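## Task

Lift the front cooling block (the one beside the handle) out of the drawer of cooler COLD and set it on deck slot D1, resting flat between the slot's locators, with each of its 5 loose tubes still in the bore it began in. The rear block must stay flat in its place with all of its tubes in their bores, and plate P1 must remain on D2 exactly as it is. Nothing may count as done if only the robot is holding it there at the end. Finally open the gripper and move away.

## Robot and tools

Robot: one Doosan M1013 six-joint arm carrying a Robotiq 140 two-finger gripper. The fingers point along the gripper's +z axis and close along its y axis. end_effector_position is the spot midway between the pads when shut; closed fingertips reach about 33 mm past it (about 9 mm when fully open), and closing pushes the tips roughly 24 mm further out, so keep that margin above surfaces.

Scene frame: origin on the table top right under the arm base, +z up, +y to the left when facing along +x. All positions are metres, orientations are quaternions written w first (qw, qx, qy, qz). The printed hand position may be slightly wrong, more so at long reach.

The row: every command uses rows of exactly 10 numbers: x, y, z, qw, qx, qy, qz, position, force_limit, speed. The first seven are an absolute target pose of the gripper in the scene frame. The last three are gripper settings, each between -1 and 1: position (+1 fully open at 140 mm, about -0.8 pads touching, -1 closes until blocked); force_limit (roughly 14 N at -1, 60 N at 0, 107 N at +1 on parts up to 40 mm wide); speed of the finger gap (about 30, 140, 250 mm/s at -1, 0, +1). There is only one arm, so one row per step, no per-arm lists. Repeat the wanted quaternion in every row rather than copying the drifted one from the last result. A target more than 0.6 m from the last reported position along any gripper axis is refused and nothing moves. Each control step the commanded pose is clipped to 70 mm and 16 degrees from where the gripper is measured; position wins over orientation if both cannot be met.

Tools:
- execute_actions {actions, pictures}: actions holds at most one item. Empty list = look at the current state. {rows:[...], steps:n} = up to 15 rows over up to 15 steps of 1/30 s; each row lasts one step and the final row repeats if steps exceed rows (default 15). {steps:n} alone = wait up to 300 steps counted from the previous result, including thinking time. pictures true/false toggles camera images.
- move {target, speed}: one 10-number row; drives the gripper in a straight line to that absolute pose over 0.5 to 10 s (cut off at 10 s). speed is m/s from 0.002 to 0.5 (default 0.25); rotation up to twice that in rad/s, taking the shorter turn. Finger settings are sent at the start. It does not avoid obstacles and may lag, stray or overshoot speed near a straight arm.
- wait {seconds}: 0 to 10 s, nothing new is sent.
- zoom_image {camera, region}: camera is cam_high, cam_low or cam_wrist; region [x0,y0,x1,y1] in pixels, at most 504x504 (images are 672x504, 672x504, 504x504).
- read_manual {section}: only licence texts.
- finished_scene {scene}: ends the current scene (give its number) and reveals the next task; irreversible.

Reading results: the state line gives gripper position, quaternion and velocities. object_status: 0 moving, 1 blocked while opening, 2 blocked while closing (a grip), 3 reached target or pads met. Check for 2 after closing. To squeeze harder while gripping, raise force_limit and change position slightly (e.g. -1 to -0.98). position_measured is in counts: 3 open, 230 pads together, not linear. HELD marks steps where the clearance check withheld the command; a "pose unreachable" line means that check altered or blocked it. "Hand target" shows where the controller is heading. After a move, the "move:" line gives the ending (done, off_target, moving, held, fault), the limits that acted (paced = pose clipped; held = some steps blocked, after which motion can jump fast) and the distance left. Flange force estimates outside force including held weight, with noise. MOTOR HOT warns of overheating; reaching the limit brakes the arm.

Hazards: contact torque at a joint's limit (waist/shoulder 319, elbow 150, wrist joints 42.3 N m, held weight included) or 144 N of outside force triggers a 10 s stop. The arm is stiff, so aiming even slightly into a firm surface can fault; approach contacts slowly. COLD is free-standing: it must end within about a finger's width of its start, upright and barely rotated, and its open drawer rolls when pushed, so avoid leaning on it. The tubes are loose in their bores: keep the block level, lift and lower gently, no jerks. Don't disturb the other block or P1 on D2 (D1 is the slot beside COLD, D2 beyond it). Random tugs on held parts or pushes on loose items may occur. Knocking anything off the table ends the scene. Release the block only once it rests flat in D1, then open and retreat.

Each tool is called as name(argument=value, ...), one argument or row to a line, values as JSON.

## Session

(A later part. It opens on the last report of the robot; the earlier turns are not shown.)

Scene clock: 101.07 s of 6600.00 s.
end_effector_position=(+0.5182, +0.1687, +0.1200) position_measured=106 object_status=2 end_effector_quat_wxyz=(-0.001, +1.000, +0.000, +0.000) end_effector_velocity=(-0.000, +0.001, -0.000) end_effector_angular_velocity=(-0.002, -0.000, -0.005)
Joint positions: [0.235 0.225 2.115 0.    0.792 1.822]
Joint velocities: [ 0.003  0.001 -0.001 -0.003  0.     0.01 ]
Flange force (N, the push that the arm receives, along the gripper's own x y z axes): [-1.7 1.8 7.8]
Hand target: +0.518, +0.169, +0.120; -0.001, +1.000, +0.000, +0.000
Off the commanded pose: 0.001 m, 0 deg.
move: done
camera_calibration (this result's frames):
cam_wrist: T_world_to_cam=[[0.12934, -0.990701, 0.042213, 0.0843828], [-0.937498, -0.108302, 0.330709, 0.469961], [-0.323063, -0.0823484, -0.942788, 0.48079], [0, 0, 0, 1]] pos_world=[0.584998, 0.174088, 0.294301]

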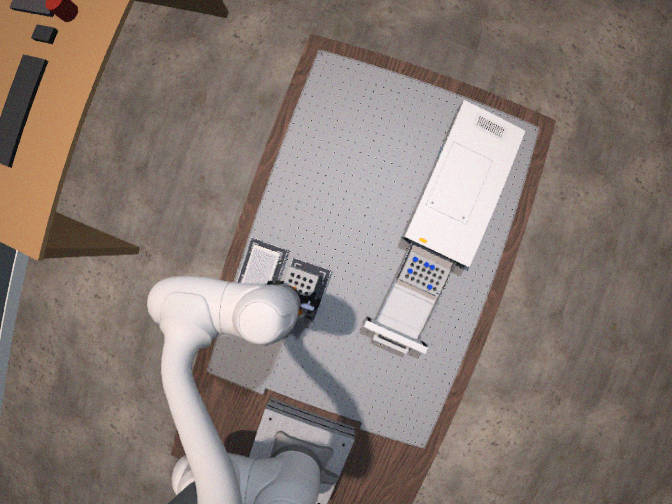

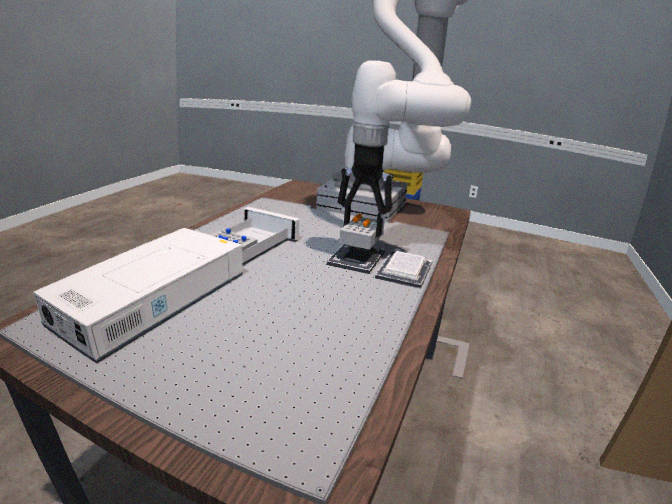

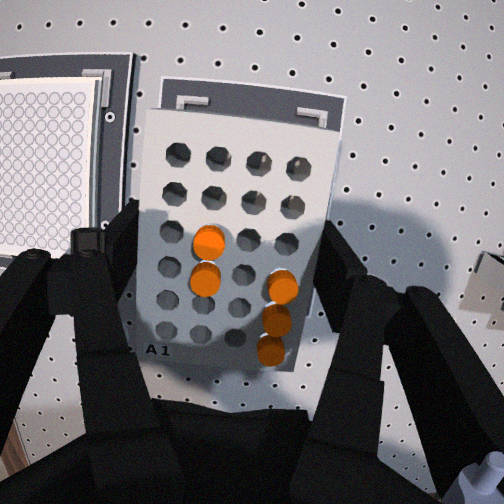

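move(
  target=[0.5225,0.1625,0.086,0,1,0.013,0,-1,0.8,-1],
  speed=0.03,
)

zoom_image(
  camera="cam_wrist",
  region=[120, 50, 370, 170],
)

zoom_image(
  camera="cam_low",
  region=[320, 220, 400, 280],
)

Scene clock: 120.23 s of 6600.00 s.
end_effector_position=(+0.5225, +0.1625, +0.0860) position_measured=106 object_status=2 end_effector_quat_wxyz=(-0.000, +1.000, +0.013, +0.000) end_effector_velocity=(+0.000, -0.000, +0.000) end_effector_angular_velocity=(+0.000, -0.002, +0.000)
Joint positions: [ 0.222  0.275  2.132 -0.001  0.725  1.785]
Joint velocities: [-0.    -0.001  0.     0.    -0.001 -0.001]
Flange force (N, the push that the arm receives, along the gripper's own x y z axes): [-0.8 3.2 6.8]
Hand target: +0.522, +0.162, +0.086; -0.000, +1.000, +0.013, -0.000
Off the commanded pose: 0.000 m, 0 deg.
After step 90, 14.70 s passed at rest.
move: done
camera_calibration (this result's frames):
cam_wrist: T_world_to_cam=[[0.154717, -0.987007, 0.0433675, 0.0651576], [-0.934294, -0.131901, 0.331205, 0.486673], [-0.321181, -0.0917611, -0.942562, 0.450147], [0, 0, 0, 1]] pos_world=[0.589193, 0.16981, 0.260277]

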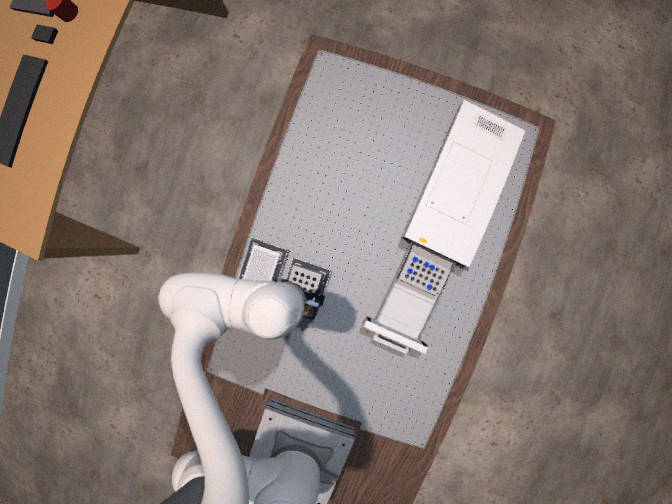

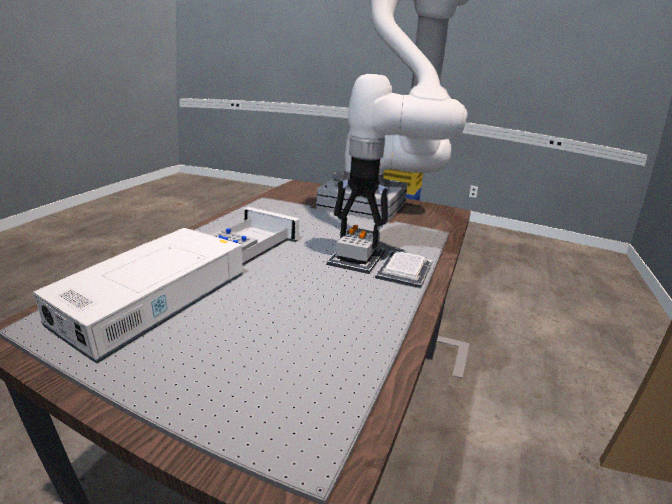

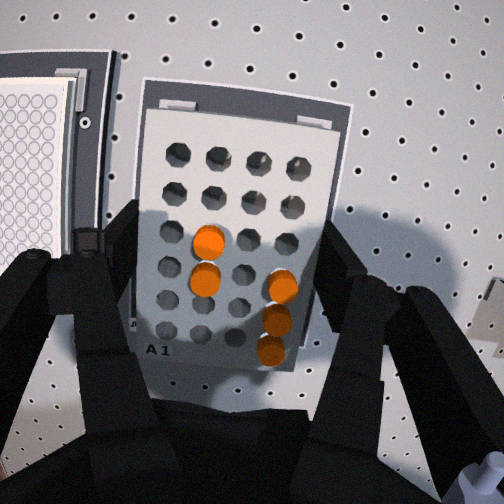

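Region (120, 50, 370, 170) of cam_wrist's 504x504 image, scaled by 2.016, with more detail than that image has; it fills the top 242 rows of this view, and the rest is white.

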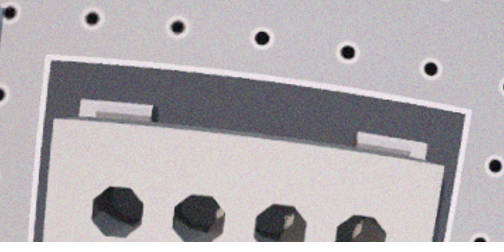

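Region (320, 220, 400, 280) of cam_low's 672x504 image, scaled by 6.300, with more detail than that image has; it fills the top 378 rows of this view, and the rest is white.

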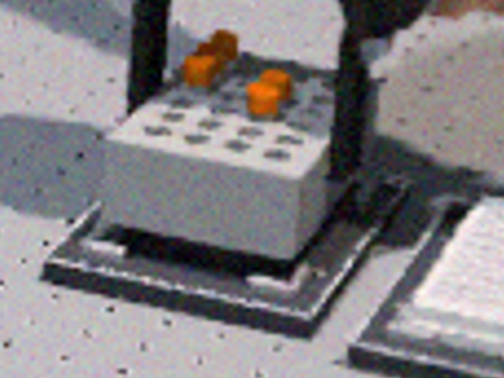

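move(
  target=[0.5225,0.1595,0.079,0,1,0.013,0,-1,0.8,-1],
  speed=0.006,
)

zoom_image(
  camera="cam_wrist",
  region=[120, 50, 370, 170],
)

zoom_image(
  camera="cam_low",
  region=[320, 220, 400, 280],
)

Scene clock: 135.33 s of 6600.00 s.
end_effector_position=(+0.5225, +0.1595, +0.0790) position_measured=106 object_status=2 end_effector_quat_wxyz=(+0.000, +1.000, +0.013, +0.000) end_effector_velocity=(+0.001, +0.000, +0.001) end_effector_angular_velocity=(+0.001, -0.004, -0.000)
Joint positions: [ 0.217  0.284  2.138 -0.001  0.71   1.779]
Joint velocities: [-0.    -0.002 -0.     0.    -0.001 -0.   ]
Flange force (N, the push that the arm receives, along the gripper's own x y z axes): [0.1 3.5 7.7]
Hand target: +0.522, +0.159, +0.079; +0.000, +1.000, +0.013, -0.000
Off the commanded pose: 0.000 m, 0 deg.
After step 90, 10.63 s passed at rest.
move: done
camera_calibration (this result's frames):
cam_wrist: T_world_to_cam=[[0.154738, -0.987002, 0.0434062, 0.0624781], [-0.934292, -0.131909, 0.331208, 0.488607], [-0.321177, -0.0918045, -0.942559, 0.443285], [0, 0, 0, 1]] pos_world=[0.589206, 0.166813, 0.25328]

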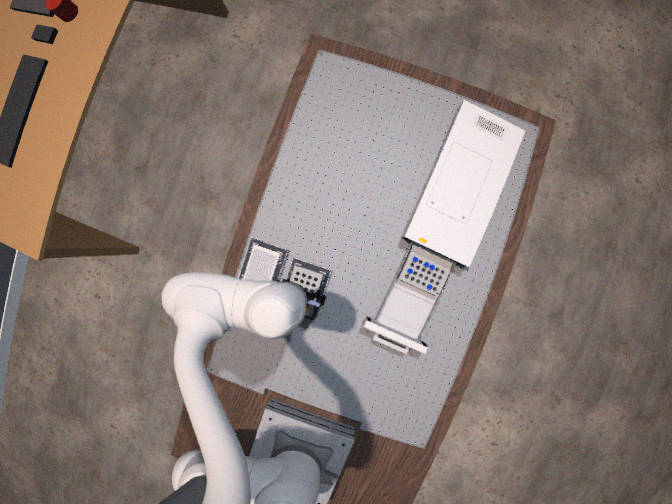

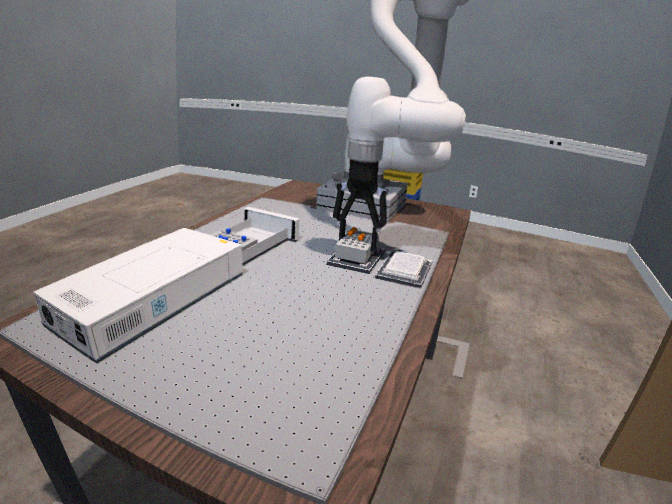

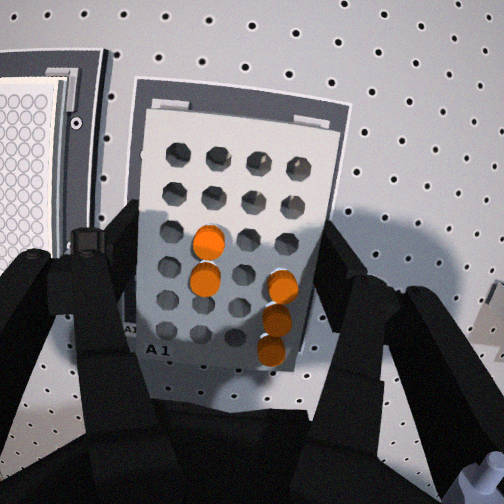

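Region (120, 50, 370, 170) of cam_wrist's 504x504 image, scaled by 2.016, with more detail than that image has; it fills the top 242 rows of this view, and the rest is white.

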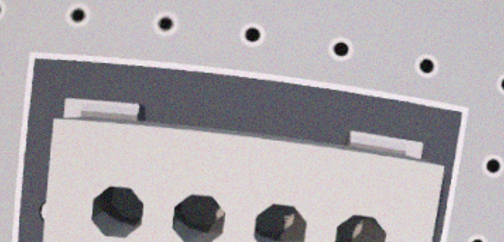

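Region (320, 220, 400, 280) of cam_low's 672x504 image, scaled by 6.300, with more detail than that image has; it fills the top 378 rows of this view, and the rest is white.

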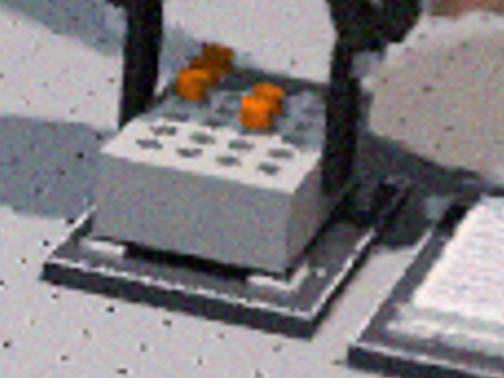

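move(
  target=[0.5225,0.1598,0.0765,0,1,0.013,0,-1,0.8,-1],
  speed=0.003,
)

execute_actions(
  actions=[
    {"rows":[[0.5225,0.1598,0.0762,0,1,0.013,0,-1,0.8,-1],[0.5225,0.1598,0.0759,0,1,0.013,0,-1,0.8,-1],[0.5225,0.1598,0.0756,0,1,0.013,0,-1,0.8,-1],[0.5225,0.1598,0.0752,0,1,0.013,0,-1,0.8,-1]]},
  ],
  pictures=false,
)

Scene clock: 145.17 s of 6600.00 s.
end_effector_position=(+0.5225, +0.1598, +0.0765) position_measured=106 object_status=2 end_effector_quat_wxyz=(-0.000, +1.000, +0.013, -0.000) end_effector_velocity=(-0.000, +0.000, -0.001) end_effector_angular_velocity=(-0.000, +0.001, +0.000)
Joint positions: [ 0.218  0.287  2.139 -0.001  0.705  1.78 ]
Joint velocities: [0.    0.001 0.    0.    0.    0.   ]
Flange force (N, the push that the arm receives, along the gripper's own x y z axes): [1.7 1.8 10.2]
Hand target: +0.522, +0.160, +0.076; -0.000, +1.000, +0.013, -0.000
Off the commanded pose: 0.000 m, 0 deg.
After step 90, 5.77 s passed at rest.
move: done
camera_calibration (this result's frames):
cam_wrist: T_world_to_cam=[[0.154711, -0.987008, 0.0433672, 0.0629012], [-0.934294, -0.131895, 0.331208, 0.489475], [-0.321185, -0.0917591, -0.942561, 0.440944], [0, 0, 0, 1]] pos_world=[0.589206, 0.167104, 0.250771]

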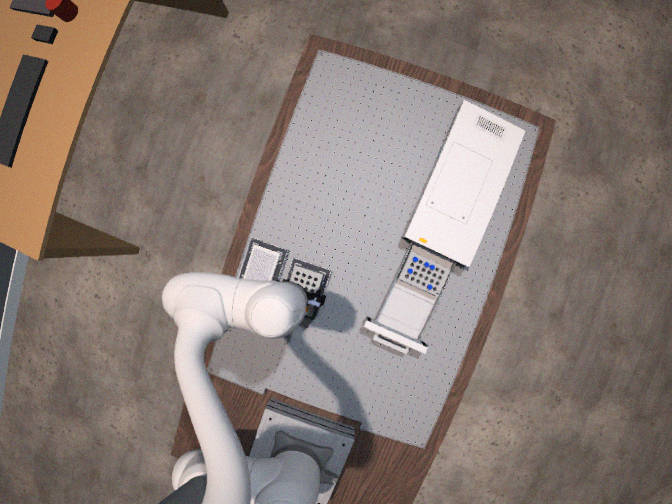

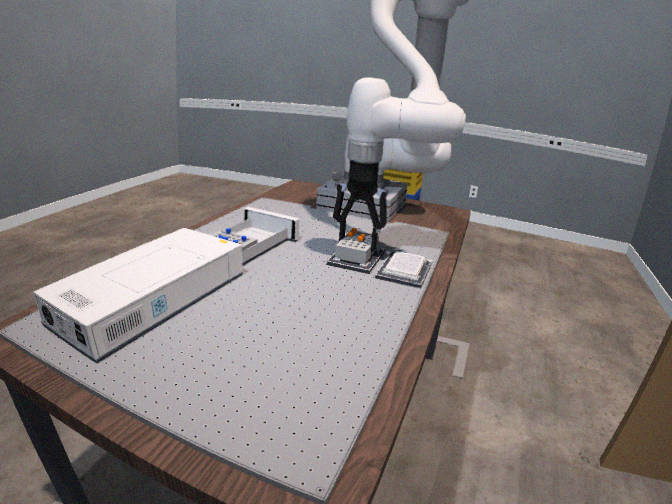

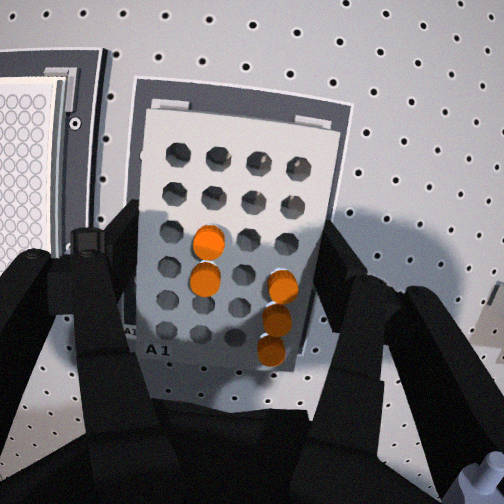

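Scene clock: 145.67 s of 6600.00 s.
end_effector_position=(+0.5225, +0.1598, +0.0753) position_measured=106 object_status=2 end_effector_quat_wxyz=(-0.000, +1.000, +0.013, +0.000) end_effector_velocity=(-0.000, +0.000, -0.000) end_effector_angular_velocity=(-0.000, +0.000, +0.000)
Joint positions: [ 0.218  0.289  2.14  -0.001  0.702  1.78 ]
Joint velocities: [ 0.     0.001  0.     0.    -0.001 -0.   ]
Flange force (N, the push that the arm receives, along the gripper's own x y z axes): [-15.7 -0.4 -31.4]
Hand target: +0.522, +0.160, +0.075; -0.000, +1.000, +0.013, -0.000
Off the commanded pose: 0.000 m, 0 deg.
Steps of this call (steps 1 to 15: all 15 steps of this action). Readings (end_effector_position | what the end effector reports):
1: (+0.5225, +0.1598, +0.0765) | position_measured=106 object_status=2
2: (+0.5225, +0.1598, +0.0764) | position_measured=106 object_status=2
4: (+0.5225, +0.1598, +0.0760) | position_measured=106 object_status=2
8: (+0.5225, +0.1598, +0.0754) | position_measured=106 object_status=2
15: the state above

Pushed toward −x; shift.

execute_actions(
  actions=[
    {"rows":[[0.5225,0.1598,0.076,0,1,0.013,0,-1,0.8,-1],[0.5222,0.1598,0.0763,0,1,0.013,0,-1,0.8,-1],[0.5219,0.1598,0.0763,0,1,0.013,0,-1,0.8,-1],[0.5215,0.1598,0.0763,0,1,0.013,0,-1,0.8,-1],[0.5213,0.1598,0.0763,0,1,0.013,0,-1,0.8,-1],[0.5213,0.1598,0.076,0,1,0.013,0,-1,0.8,-1],[0.5213,0.1598,0.0756,0,1,0.013,0,-1,0.8,-1],[0.5213,0.1598,0.0752,0,1,0.013,0,-1,0.8,-1],[0.5213,0.1598,0.0748,0,1,0.013,0,-1,0.8,-1]]},
  ],
  pictures=false,
)

execute_actions(
  actions=[
    {"steps":10},
  ],
  pictures=false,
)

Scene clock: 159.47 s of 6600.00 s.
end_effector_position=(+0.5214, +0.1598, +0.0750) position_measured=106 object_status=2 end_effector_quat_wxyz=(-0.000, +1.000, +0.013, +0.000) end_effector_velocity=(-0.000, +0.000, -0.001) end_effector_angular_velocity=(+0.000, -0.001, -0.000)
Joint positions: [ 0.218  0.288  2.142 -0.001  0.701  1.78 ]
Joint velocities: [ 0.001  0.     0.001  0.    -0.002  0.001]
Flange force (N, the push that the arm receives, along the gripper's own x y z axes): [3.6 -5.0 1.1]
Hand target: +0.521, +0.160, +0.075; -0.000, +1.000, +0.013, -0.000
Off the commanded pose: 0.000 m, 0 deg.
Steps of this call (steps 1 to 90: nothing new was sent; then 10.30 s passed at rest; steps 91 to 105: all 15 steps of this action). Readings (end_effector_position | what the end effector reports):
91: (+0.5225, +0.1598, +0.0752) | position_measured=106 object_status=2
92: (+0.5225, +0.1598, +0.0752) | position_measured=106 object_status=2
94: (+0.5223, +0.1598, +0.0756) | position_measured=106 object_status=2
98: (+0.5214, +0.1596, +0.0757) | position_measured=106 object_status=2
105: the state above

Scene clock: 159.80 s of 6600.00 s.
end_effector_position=(+0.5213, +0.1598, +0.0748) position_measured=106 object_status=2 end_effector_quat_wxyz=(-0.000, +1.000, +0.013, +0.000) end_effector_velocity=(-0.001, +0.001, -0.001) end_effector_angular_velocity=(-0.000, +0.002, +0.001)
Joint positions: [ 0.218  0.288  2.143 -0.001  0.701  1.78 ]
Joint velocities: [ 0.001  0.001  0.     0.     0.    -0.   ]
Flange force (N, the push that the arm receives, along the gripper's own x y z axes): [2.2 -6.5 -10.6]
Hand target: +0.521, +0.160, +0.075; -0.000, +1.000, +0.013, -0.000
Off the commanded pose: 0.000 m, 0 deg.
Steps of this call (steps 1 to 10: nothing new was sent). Readings (end_effector_position | what the end effector reports):
1: (+0.5214, +0.1598, +0.0750) | position_measured=106 object_status=2
2: (+0.5214, +0.1598, +0.0749) | position_measured=106 object_status=2
4: (+0.5214, +0.1598, +0.0749) | position_measured=106 object_status=2
8: (+0.5213, +0.1598, +0.0748) | position_measured=106 object_status=2
10: the state above

Now pushed toward +y.

move(
  target=[0.5213,0.1607,0.0746,0,1,0.013,0,-1,0.8,-1],
  speed=0.002,
)

execute_actions(
  actions=[
    {"rows":[[0.5213,0.1607,0.0743,0,1,0.013,0,-1,0.8,-1],[0.5213,0.1607,0.074,0,1,0.013,0,-1,0.8,-1],[0.5213,0.1607,0.0737,0,1,0.013,0,-1,0.8,-1]]},
  ],
  pictures=false,
)

Scene clock: 168.33 s of 6600.00 s.
end_effector_position=(+0.5213, +0.1607, +0.0746) position_measured=106 object_status=2 end_effector_quat_wxyz=(+0.000, +1.000, +0.013, -0.000) end_effector_velocity=(+0.000, -0.000, +0.000) end_effector_angular_velocity=(+0.000, -0.000, -0.001)
Joint positions: [ 0.22   0.289  2.142 -0.001  0.7    1.782]
Joint velocities: [-0.001 -0.    -0.     0.     0.     0.   ]
Flange force (N, the push that the arm receives, along the gripper's own x y z axes): [2.4 2.0 9.9]
Hand target: +0.521, +0.161, +0.075; -0.000, +1.000, +0.013, +0.000
Off the commanded pose: 0.000 m, 0 deg.
After step 90, 4.83 s passed at rest.
move: done
camera_calibration (this result's frames):
cam_wrist: T_world_to_cam=[[0.154736, -0.987002, 0.0434124, 0.0640194], [-0.934284, -0.131902, 0.331234, 0.489098], [-0.321202, -0.0918134, -0.942549, 0.43884], [0, 0, 0, 1]] pos_world=[0.588006, 0.167992, 0.248843]

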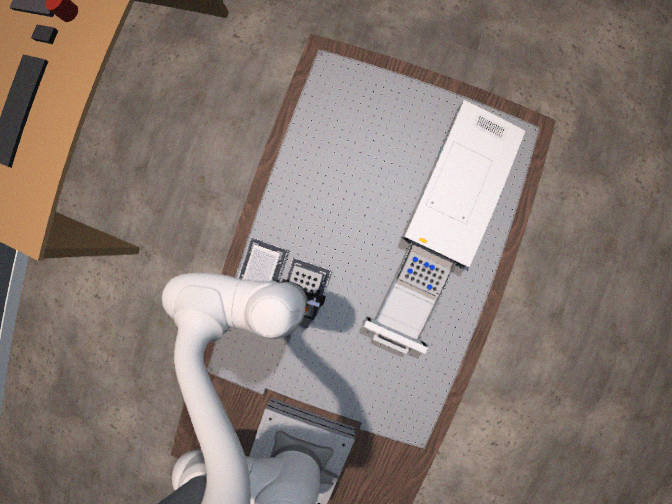

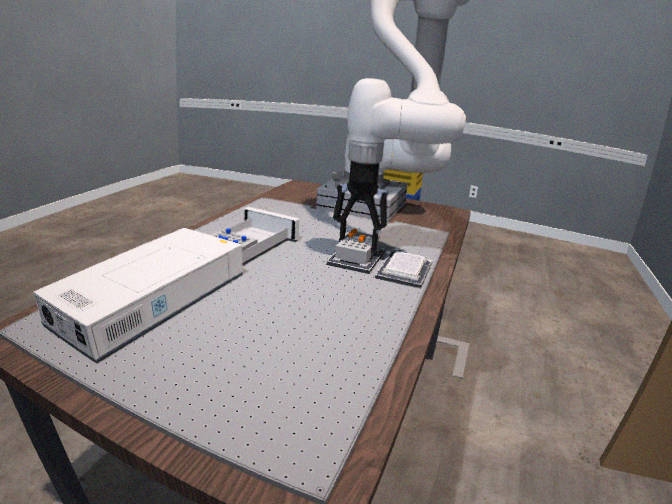

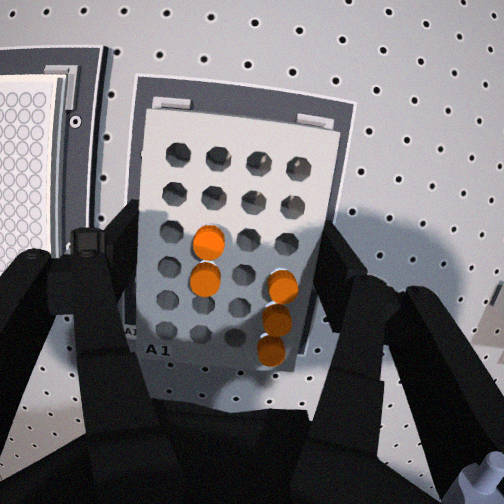

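Scene clock: 168.83 s of 6600.00 s.
end_effector_position=(+0.5213, +0.1607, +0.0737) position_measured=106 object_status=2 end_effector_quat_wxyz=(+0.000, +1.000, +0.013, +0.000) end_effector_velocity=(+0.000, +0.000, -0.000) end_effector_angular_velocity=(+0.000, -0.001, +0.000)
Joint positions: [ 0.22   0.29   2.143 -0.001  0.699  1.782]
Joint velocities: [ 0.     0.    -0.     0.    -0.001 -0.   ]
Flange force (N, the push that the arm receives, along the gripper's own x y z axes): [1.2 1.4 9.1]
Hand target: +0.521, +0.161, +0.074; -0.000, +1.000, +0.013, -0.000
Off the commanded pose: 0.000 m, 0 deg.
Steps of this call (steps 1 to 15: all 15 steps of this action). Readings (end_effector_position | what the end effector reports):
1: (+0.5213, +0.1607, +0.0746) | position_measured=106 object_status=2
2: (+0.5213, +0.1607, +0.0745) | position_measured=106 object_status=2
4: (+0.5215, +0.1607, +0.0742) | position_measured=106 object_status=2
8: (+0.5213, +0.1607, +0.0738) | position_measured=106 object_status=2
15: the state above

execute_actions(
  actions=[
    {"rows":[[0.5213,0.1607,0.0733,0,1,0.013,0,-1,0.8,-1],[0.5213,0.1607,0.0729,0,1,0.013,0,-1,0.8,-1],[0.5213,0.1607,0.0725,0,1,0.013,0,-1,0.8,-1],[0.5213,0.1607,0.0722,0,1,0.013,0,-1,0.8,-1]]},
  ],
  pictures=false,
)

Scene clock: 177.93 s of 6600.00 s.
end_effector_position=(+0.5213, +0.1607, +0.0722) position_measured=106 object_status=2 end_effector_quat_wxyz=(-0.000, +1.000, +0.013, +0.000) end_effector_velocity=(-0.000, -0.000, +0.000) end_effector_angular_velocity=(-0.000, +0.000, +0.000)
Joint positions: [ 0.22   0.293  2.143 -0.001  0.696  1.782]
Joint velocities: [ 0.    -0.     0.    -0.     0.001  0.   ]
Flange force (N, the push that the arm receives, along the gripper's own x y z axes): [0.4 1.6 7.8]
Hand target: +0.521, +0.161, +0.072; -0.000, +1.000, +0.013, -0.000
Off the commanded pose: 0.000 m, 0 deg.
Steps of this call (steps 1 to 90: nothing new was sent; then 5.60 s passed at rest; steps 91 to 105: all 15 steps of this action). Readings (end_effector_position | what the end effector reports):
91: (+0.5213, +0.1607, +0.0737) | position_measured=106 object_status=2
92: (+0.5213, +0.1607, +0.0736) | position_measured=106 object_status=2
94: (+0.5213, +0.1607, +0.0731) | position_measured=106 object_status=2
98: (+0.5213, +0.1607, +0.0723) | position_measured=106 object_status=2
105: the state above

execute_actions(
  actions=[
    {"rows":[[0.5213,0.1607,0.0718,0,1,0.013,0,-1,0.8,-1],[0.5213,0.1607,0.0714,0,1,0.013,0,-1,0.8,-1],[0.5213,0.1607,0.0711,0,1,0.013,0,-1,0.8,-1]]},
  ],
  pictures=false,
)

Scene clock: 184.73 s of 6600.00 s.
end_effector_position=(+0.5213, +0.1607, +0.0711) position_measured=106 object_status=2 end_effector_quat_wxyz=(-0.000, +1.000, +0.013, -0.000) end_effector_velocity=(+0.000, -0.000, -0.000) end_effector_angular_velocity=(+0.000, -0.000, -0.000)
Joint positions: [ 0.22   0.294  2.144 -0.001  0.693  1.782]
Joint velocities: [-0.001  0.001 -0.    -0.    -0.001 -0.   ]
Flange force (N, the push that the arm receives, along the gripper's own x y z axes): [-0.5 4.0 7.6]
Hand target: +0.521, +0.161, +0.071; -0.000, +1.000, +0.013, -0.000
Off the commanded pose: 0.000 m, 0 deg.
Steps of this call (steps 1 to 90: nothing new was sent; then 3.30 s passed at rest; steps 91 to 105: all 15 steps of this action). Readings (end_effector_position | what the end effector reports):
91: (+0.5213, +0.1607, +0.0722) | position_measured=106 object_status=2
92: (+0.5213, +0.1607, +0.0721) | position_measured=106 object_status=2
94: (+0.5213, +0.1607, +0.0716) | position_measured=106 object_status=2
98: (+0.5213, +0.1607, +0.0712) | position_measured=106 object_status=2
105: the state above

execute_actions(
  actions=[
    {"rows":[[0.5213,0.1608,0.0707,0,1,0.013,0,-1,0.8,-1],[0.5213,0.1608,0.0703,0,1,0.013,0,-1,0.8,-1],[0.5213,0.1608,0.0699,0,1,0.013,0,-1,0.8,-1]]},
  ],
  pictures=false,
)

Scene clock: 191.57 s of 6600.00 s.
end_effector_position=(+0.5214, +0.1608, +0.0701) position_measured=106 object_status=2 end_effector_quat_wxyz=(-0.000, +1.000, +0.013, +0.000) end_effector_velocity=(-0.000, +0.000, -0.001) end_effector_angular_velocity=(-0.000, +0.001, +0.000)
Joint positions: [ 0.22   0.296  2.145 -0.001  0.691  1.782]
Joint velocities: [ 0.     0.001 -0.    -0.     0.001  0.   ]
Flange force (N, the push that the arm receives, along the gripper's own x y z axes): [-29.8 21.6 -120.2]
Hand target: +0.521, +0.161, +0.070; -0.000, +1.000, +0.013, -0.000
Off the commanded pose: 0.000 m, 0 deg.
Steps of this call (steps 1 to 90: nothing new was sent; then 3.33 s passed at rest; steps 91 to 105: all 15 steps of this action). Readings (end_effector_position | what the end effector reports):
91: (+0.5213, +0.1607, +0.0711) | position_measured=106 object_status=2
92: (+0.5213, +0.1607, +0.0710) | position_measured=106 object_status=2
94: (+0.5213, +0.1607, +0.0706) | position_measured=106 object_status=2
98: (+0.5214, +0.1608, +0.0703) | position_measured=106 object_status=2
105: the state above

move(
  target=[0.5213,0.1608,0.0708,0,1,0.013,0,0.36,0,-0.8],
  speed=0.005,
)

move(
  target=[0.5213,0.1608,0.25,0,1,0.013,0,0.36,0,-0.8],
)

zoom_image(
  camera="cam_low",
  region=[320, 220, 440, 290],
)

Scene clock: 201.87 s of 6600.00 s.
end_effector_position=(+0.5211, +0.1607, +0.0705) position_measured=106 object_status=2 end_effector_quat_wxyz=(+0.000, +1.000, +0.013, -0.000) end_effector_velocity=(+0.000, -0.000, +0.000) end_effector_angular_velocity=(+0.000, -0.000, -0.001)
Joint positions: [ 0.22   0.295  2.144 -0.001  0.693  1.782]
Joint velocities: [-0.001 -0.    -0.    -0.     0.    -0.   ]
Flange force (N, the push that the arm receives, along the gripper's own x y z axes): [-1.8 13.3 -37.3]
Hand target: +0.521, +0.161, +0.070; +0.000, +1.000, +0.013, -0.000
Off the commanded pose: 0.000 m, 0 deg.
FORCE FAULT: contact force on the arm reached its limit, and the arm stopped for 10 seconds. The contact can be on any part of the arm, not only on its tool. The arm ran no command of this call. The arm holds still and accepts commands again. Move the arm away from the contact; if what it grips holds it there, let go first. Pushing or pulling that hard again can fault the arm again.
The stop began at step 9 of this call (marked STOPPED below). From that step on the arm followed nothing that you had sent. Nothing is kept back now.
Steps of this call (steps 1 to 8: nothing new was sent; steps 9 to 309: the stop). Readings (end_effector_position | what the end effector reports):
1: (+0.5214, +0.1608, +0.0701) | position_measured=106 object_status=2
2: (+0.5214, +0.1608, +0.0700) | position_measured=106 object_status=2
4: (+0.5213, +0.1608, +0.0700) | position_measured=106 object_status=2
8: (+0.5213, +0.1608, +0.0700) | position_measured=106 object_status=2
9: (+0.5211, +0.1608, +0.0703) | position_measured=106 object_status=2 STOPPED
309: the state above
move: fault
camera_calibration (this result's frames):
cam_wrist: T_world_to_cam=[[0.154721, -0.987004, 0.0434218, 0.0643061], [-0.934075, -0.131825, 0.331851, 0.490114], [-0.321815, -0.0919037, -0.942332, 0.43524], [0, 0, 0, 1]] pos_world=[0.58792, 0.16808, 0.244704]

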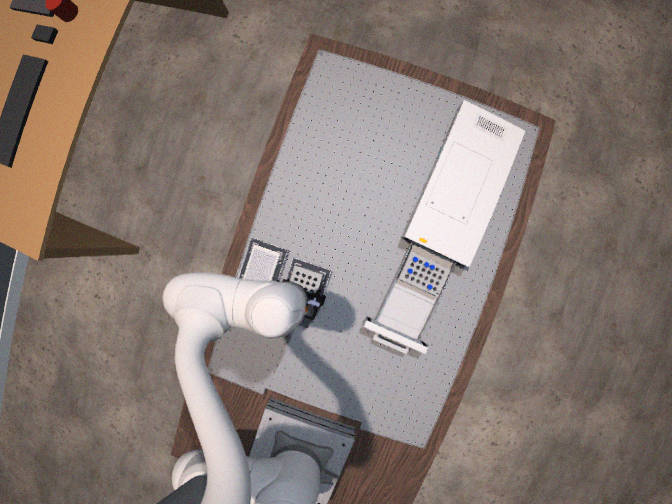

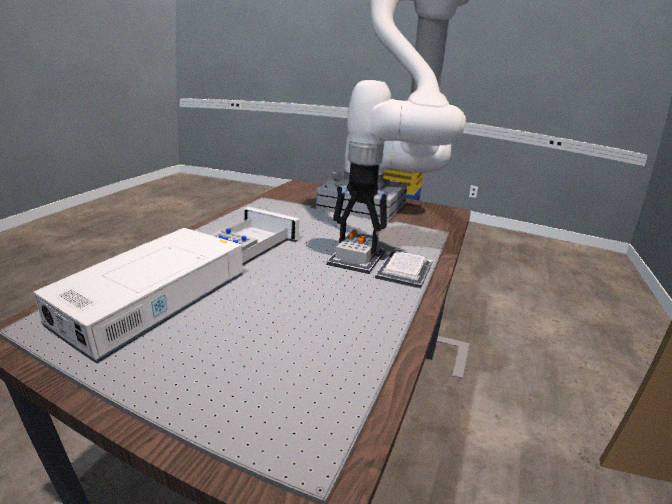

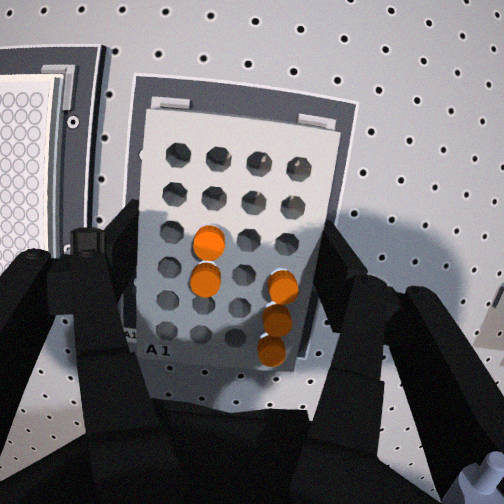

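not run: a fault stop came before this call.

Region (320, 220, 440, 290) of cam_low's 672x504 image, scaled by 4.200, with more detail than that image has; it fills the top 294 rows of this view, and the rest is white.

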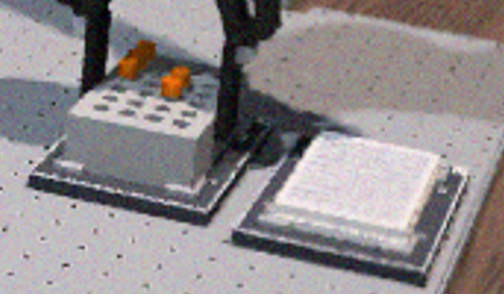

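execute_actions(
  actions=[
    {"rows":[[0.5212,0.1607,0.0708,0,1,0.013,0,0.36,0,-0.5]]},
  ],
  pictures=false,
)

move(
  target=[0.5213,0.1608,0.25,0,1,0.013,0,0.36,0,-0.5],
)

zoom_image(
  camera="cam_low",
  region=[320, 220, 440, 290],
)

Scene clock: 211.80 s of 6600.00 s.
end_effector_position=(+0.5212, +0.1607, +0.0708) position_measured=84 object_status=3 end_effector_quat_wxyz=(-0.000, +1.000, +0.013, -0.000) end_effector_velocity=(-0.000, -0.000, -0.000) end_effector_angular_velocity=(-0.000, +0.001, +0.000)
Joint positions: [ 0.22   0.295  2.144 -0.001  0.693  1.782]
Joint velocities: [ 0.  0.  0.  0.  0. -0.]
Flange force (N, the push that the arm receives, along the gripper's own x y z axes): [3.5 2.3 0.9]
Hand target: +0.521, +0.161, +0.071; +0.000, +1.000, +0.013, -0.000
Off the commanded pose: 0.000 m, 0 deg.
Steps of this call (steps 1 to 90: nothing new was sent; then 6.43 s passed at rest; steps 91 to 105: all 15 steps of this action). Readings (end_effector_position | what the end effector reports):
91: (+0.5211, +0.1607, +0.0705) | position_measured=106 object_status=0
92: (+0.5211, +0.1608, +0.0705) | position_measured=106 object_status=0
94: (+0.5211, +0.1608, +0.0706) | position_measured=95 object_status=0
98: (+0.5212, +0.1608, +0.0707) | position_measured=84 object_status=0
105: the state above

Scene clock: 213.23 s of 6600.00 s.
end_effector_position=(+0.5213, +0.1607, +0.2501) position_measured=84 object_status=3 end_effector_quat_wxyz=(+0.000, +1.000, +0.013, +0.000) end_effector_velocity=(+0.000, +0.000, +0.002) end_effector_angular_velocity=(+0.001, -0.002, -0.000)
Joint positions: [ 0.22   0.083  1.996 -0.001  1.053  1.782]
Joint velocities: [-0.    -0.002 -0.001  0.     0.001 -0.   ]
Flange force (N, the push that the arm receives, along the gripper's own x y z axes): [4.5 0.8 0.1]
Hand target: +0.521, +0.161, +0.250; +0.000, +1.000, +0.013, +0.000
Off the commanded pose: 0.000 m, 0 deg.
move: done
camera_calibration (this result's frames):
cam_wrist: T_world_to_cam=[[0.154604, -0.987015, 0.0435847, 0.0564976], [-0.934312, -0.131723, 0.331225, 0.430991], [-0.321183, -0.0919304, -0.942545, 0.604268], [0, 0, 0, 1]] pos_world=[0.588026, 0.168086, 0.424332]

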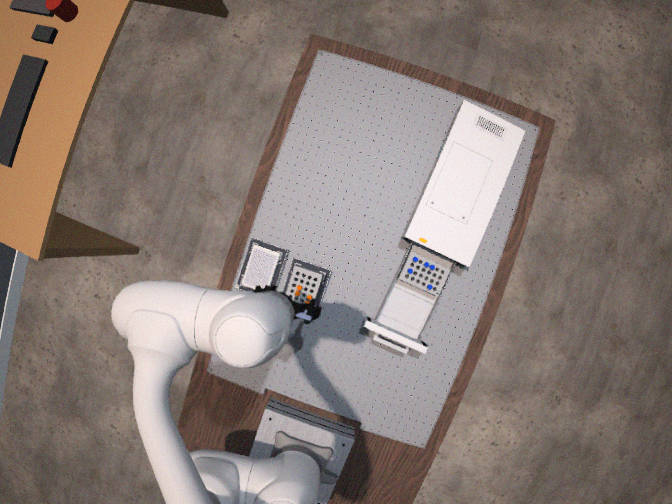

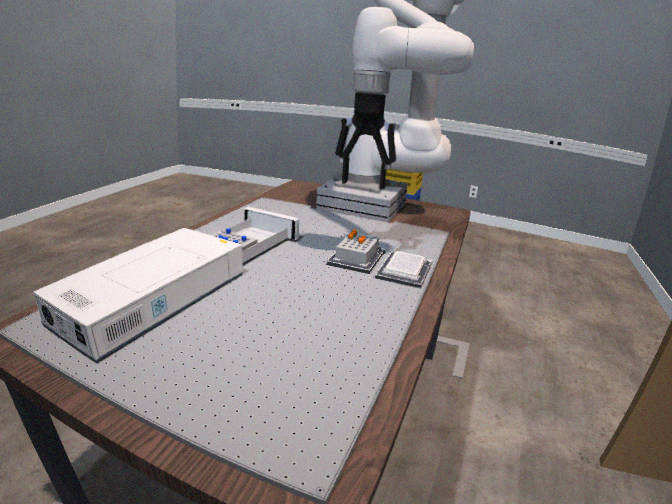

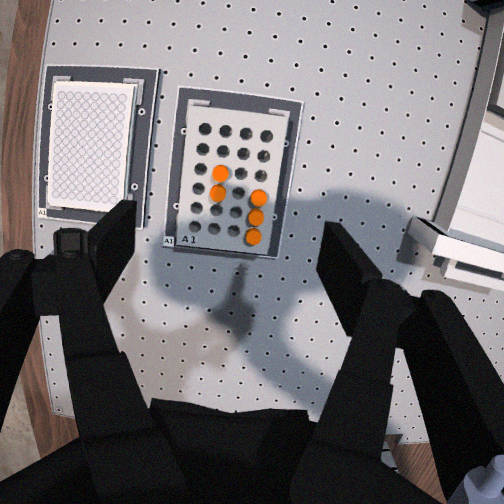

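Region (320, 220, 440, 290) of cam_low's 672x504 image, scaled by 4.200, with more detail than that image has; it fills the top 294 rows of this view, and the rest is white.

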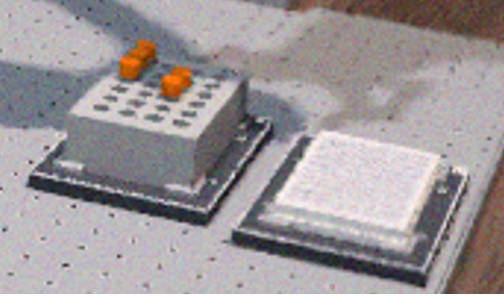

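finished_scene(
  scene=2,
)

The scene is finished: the task was done.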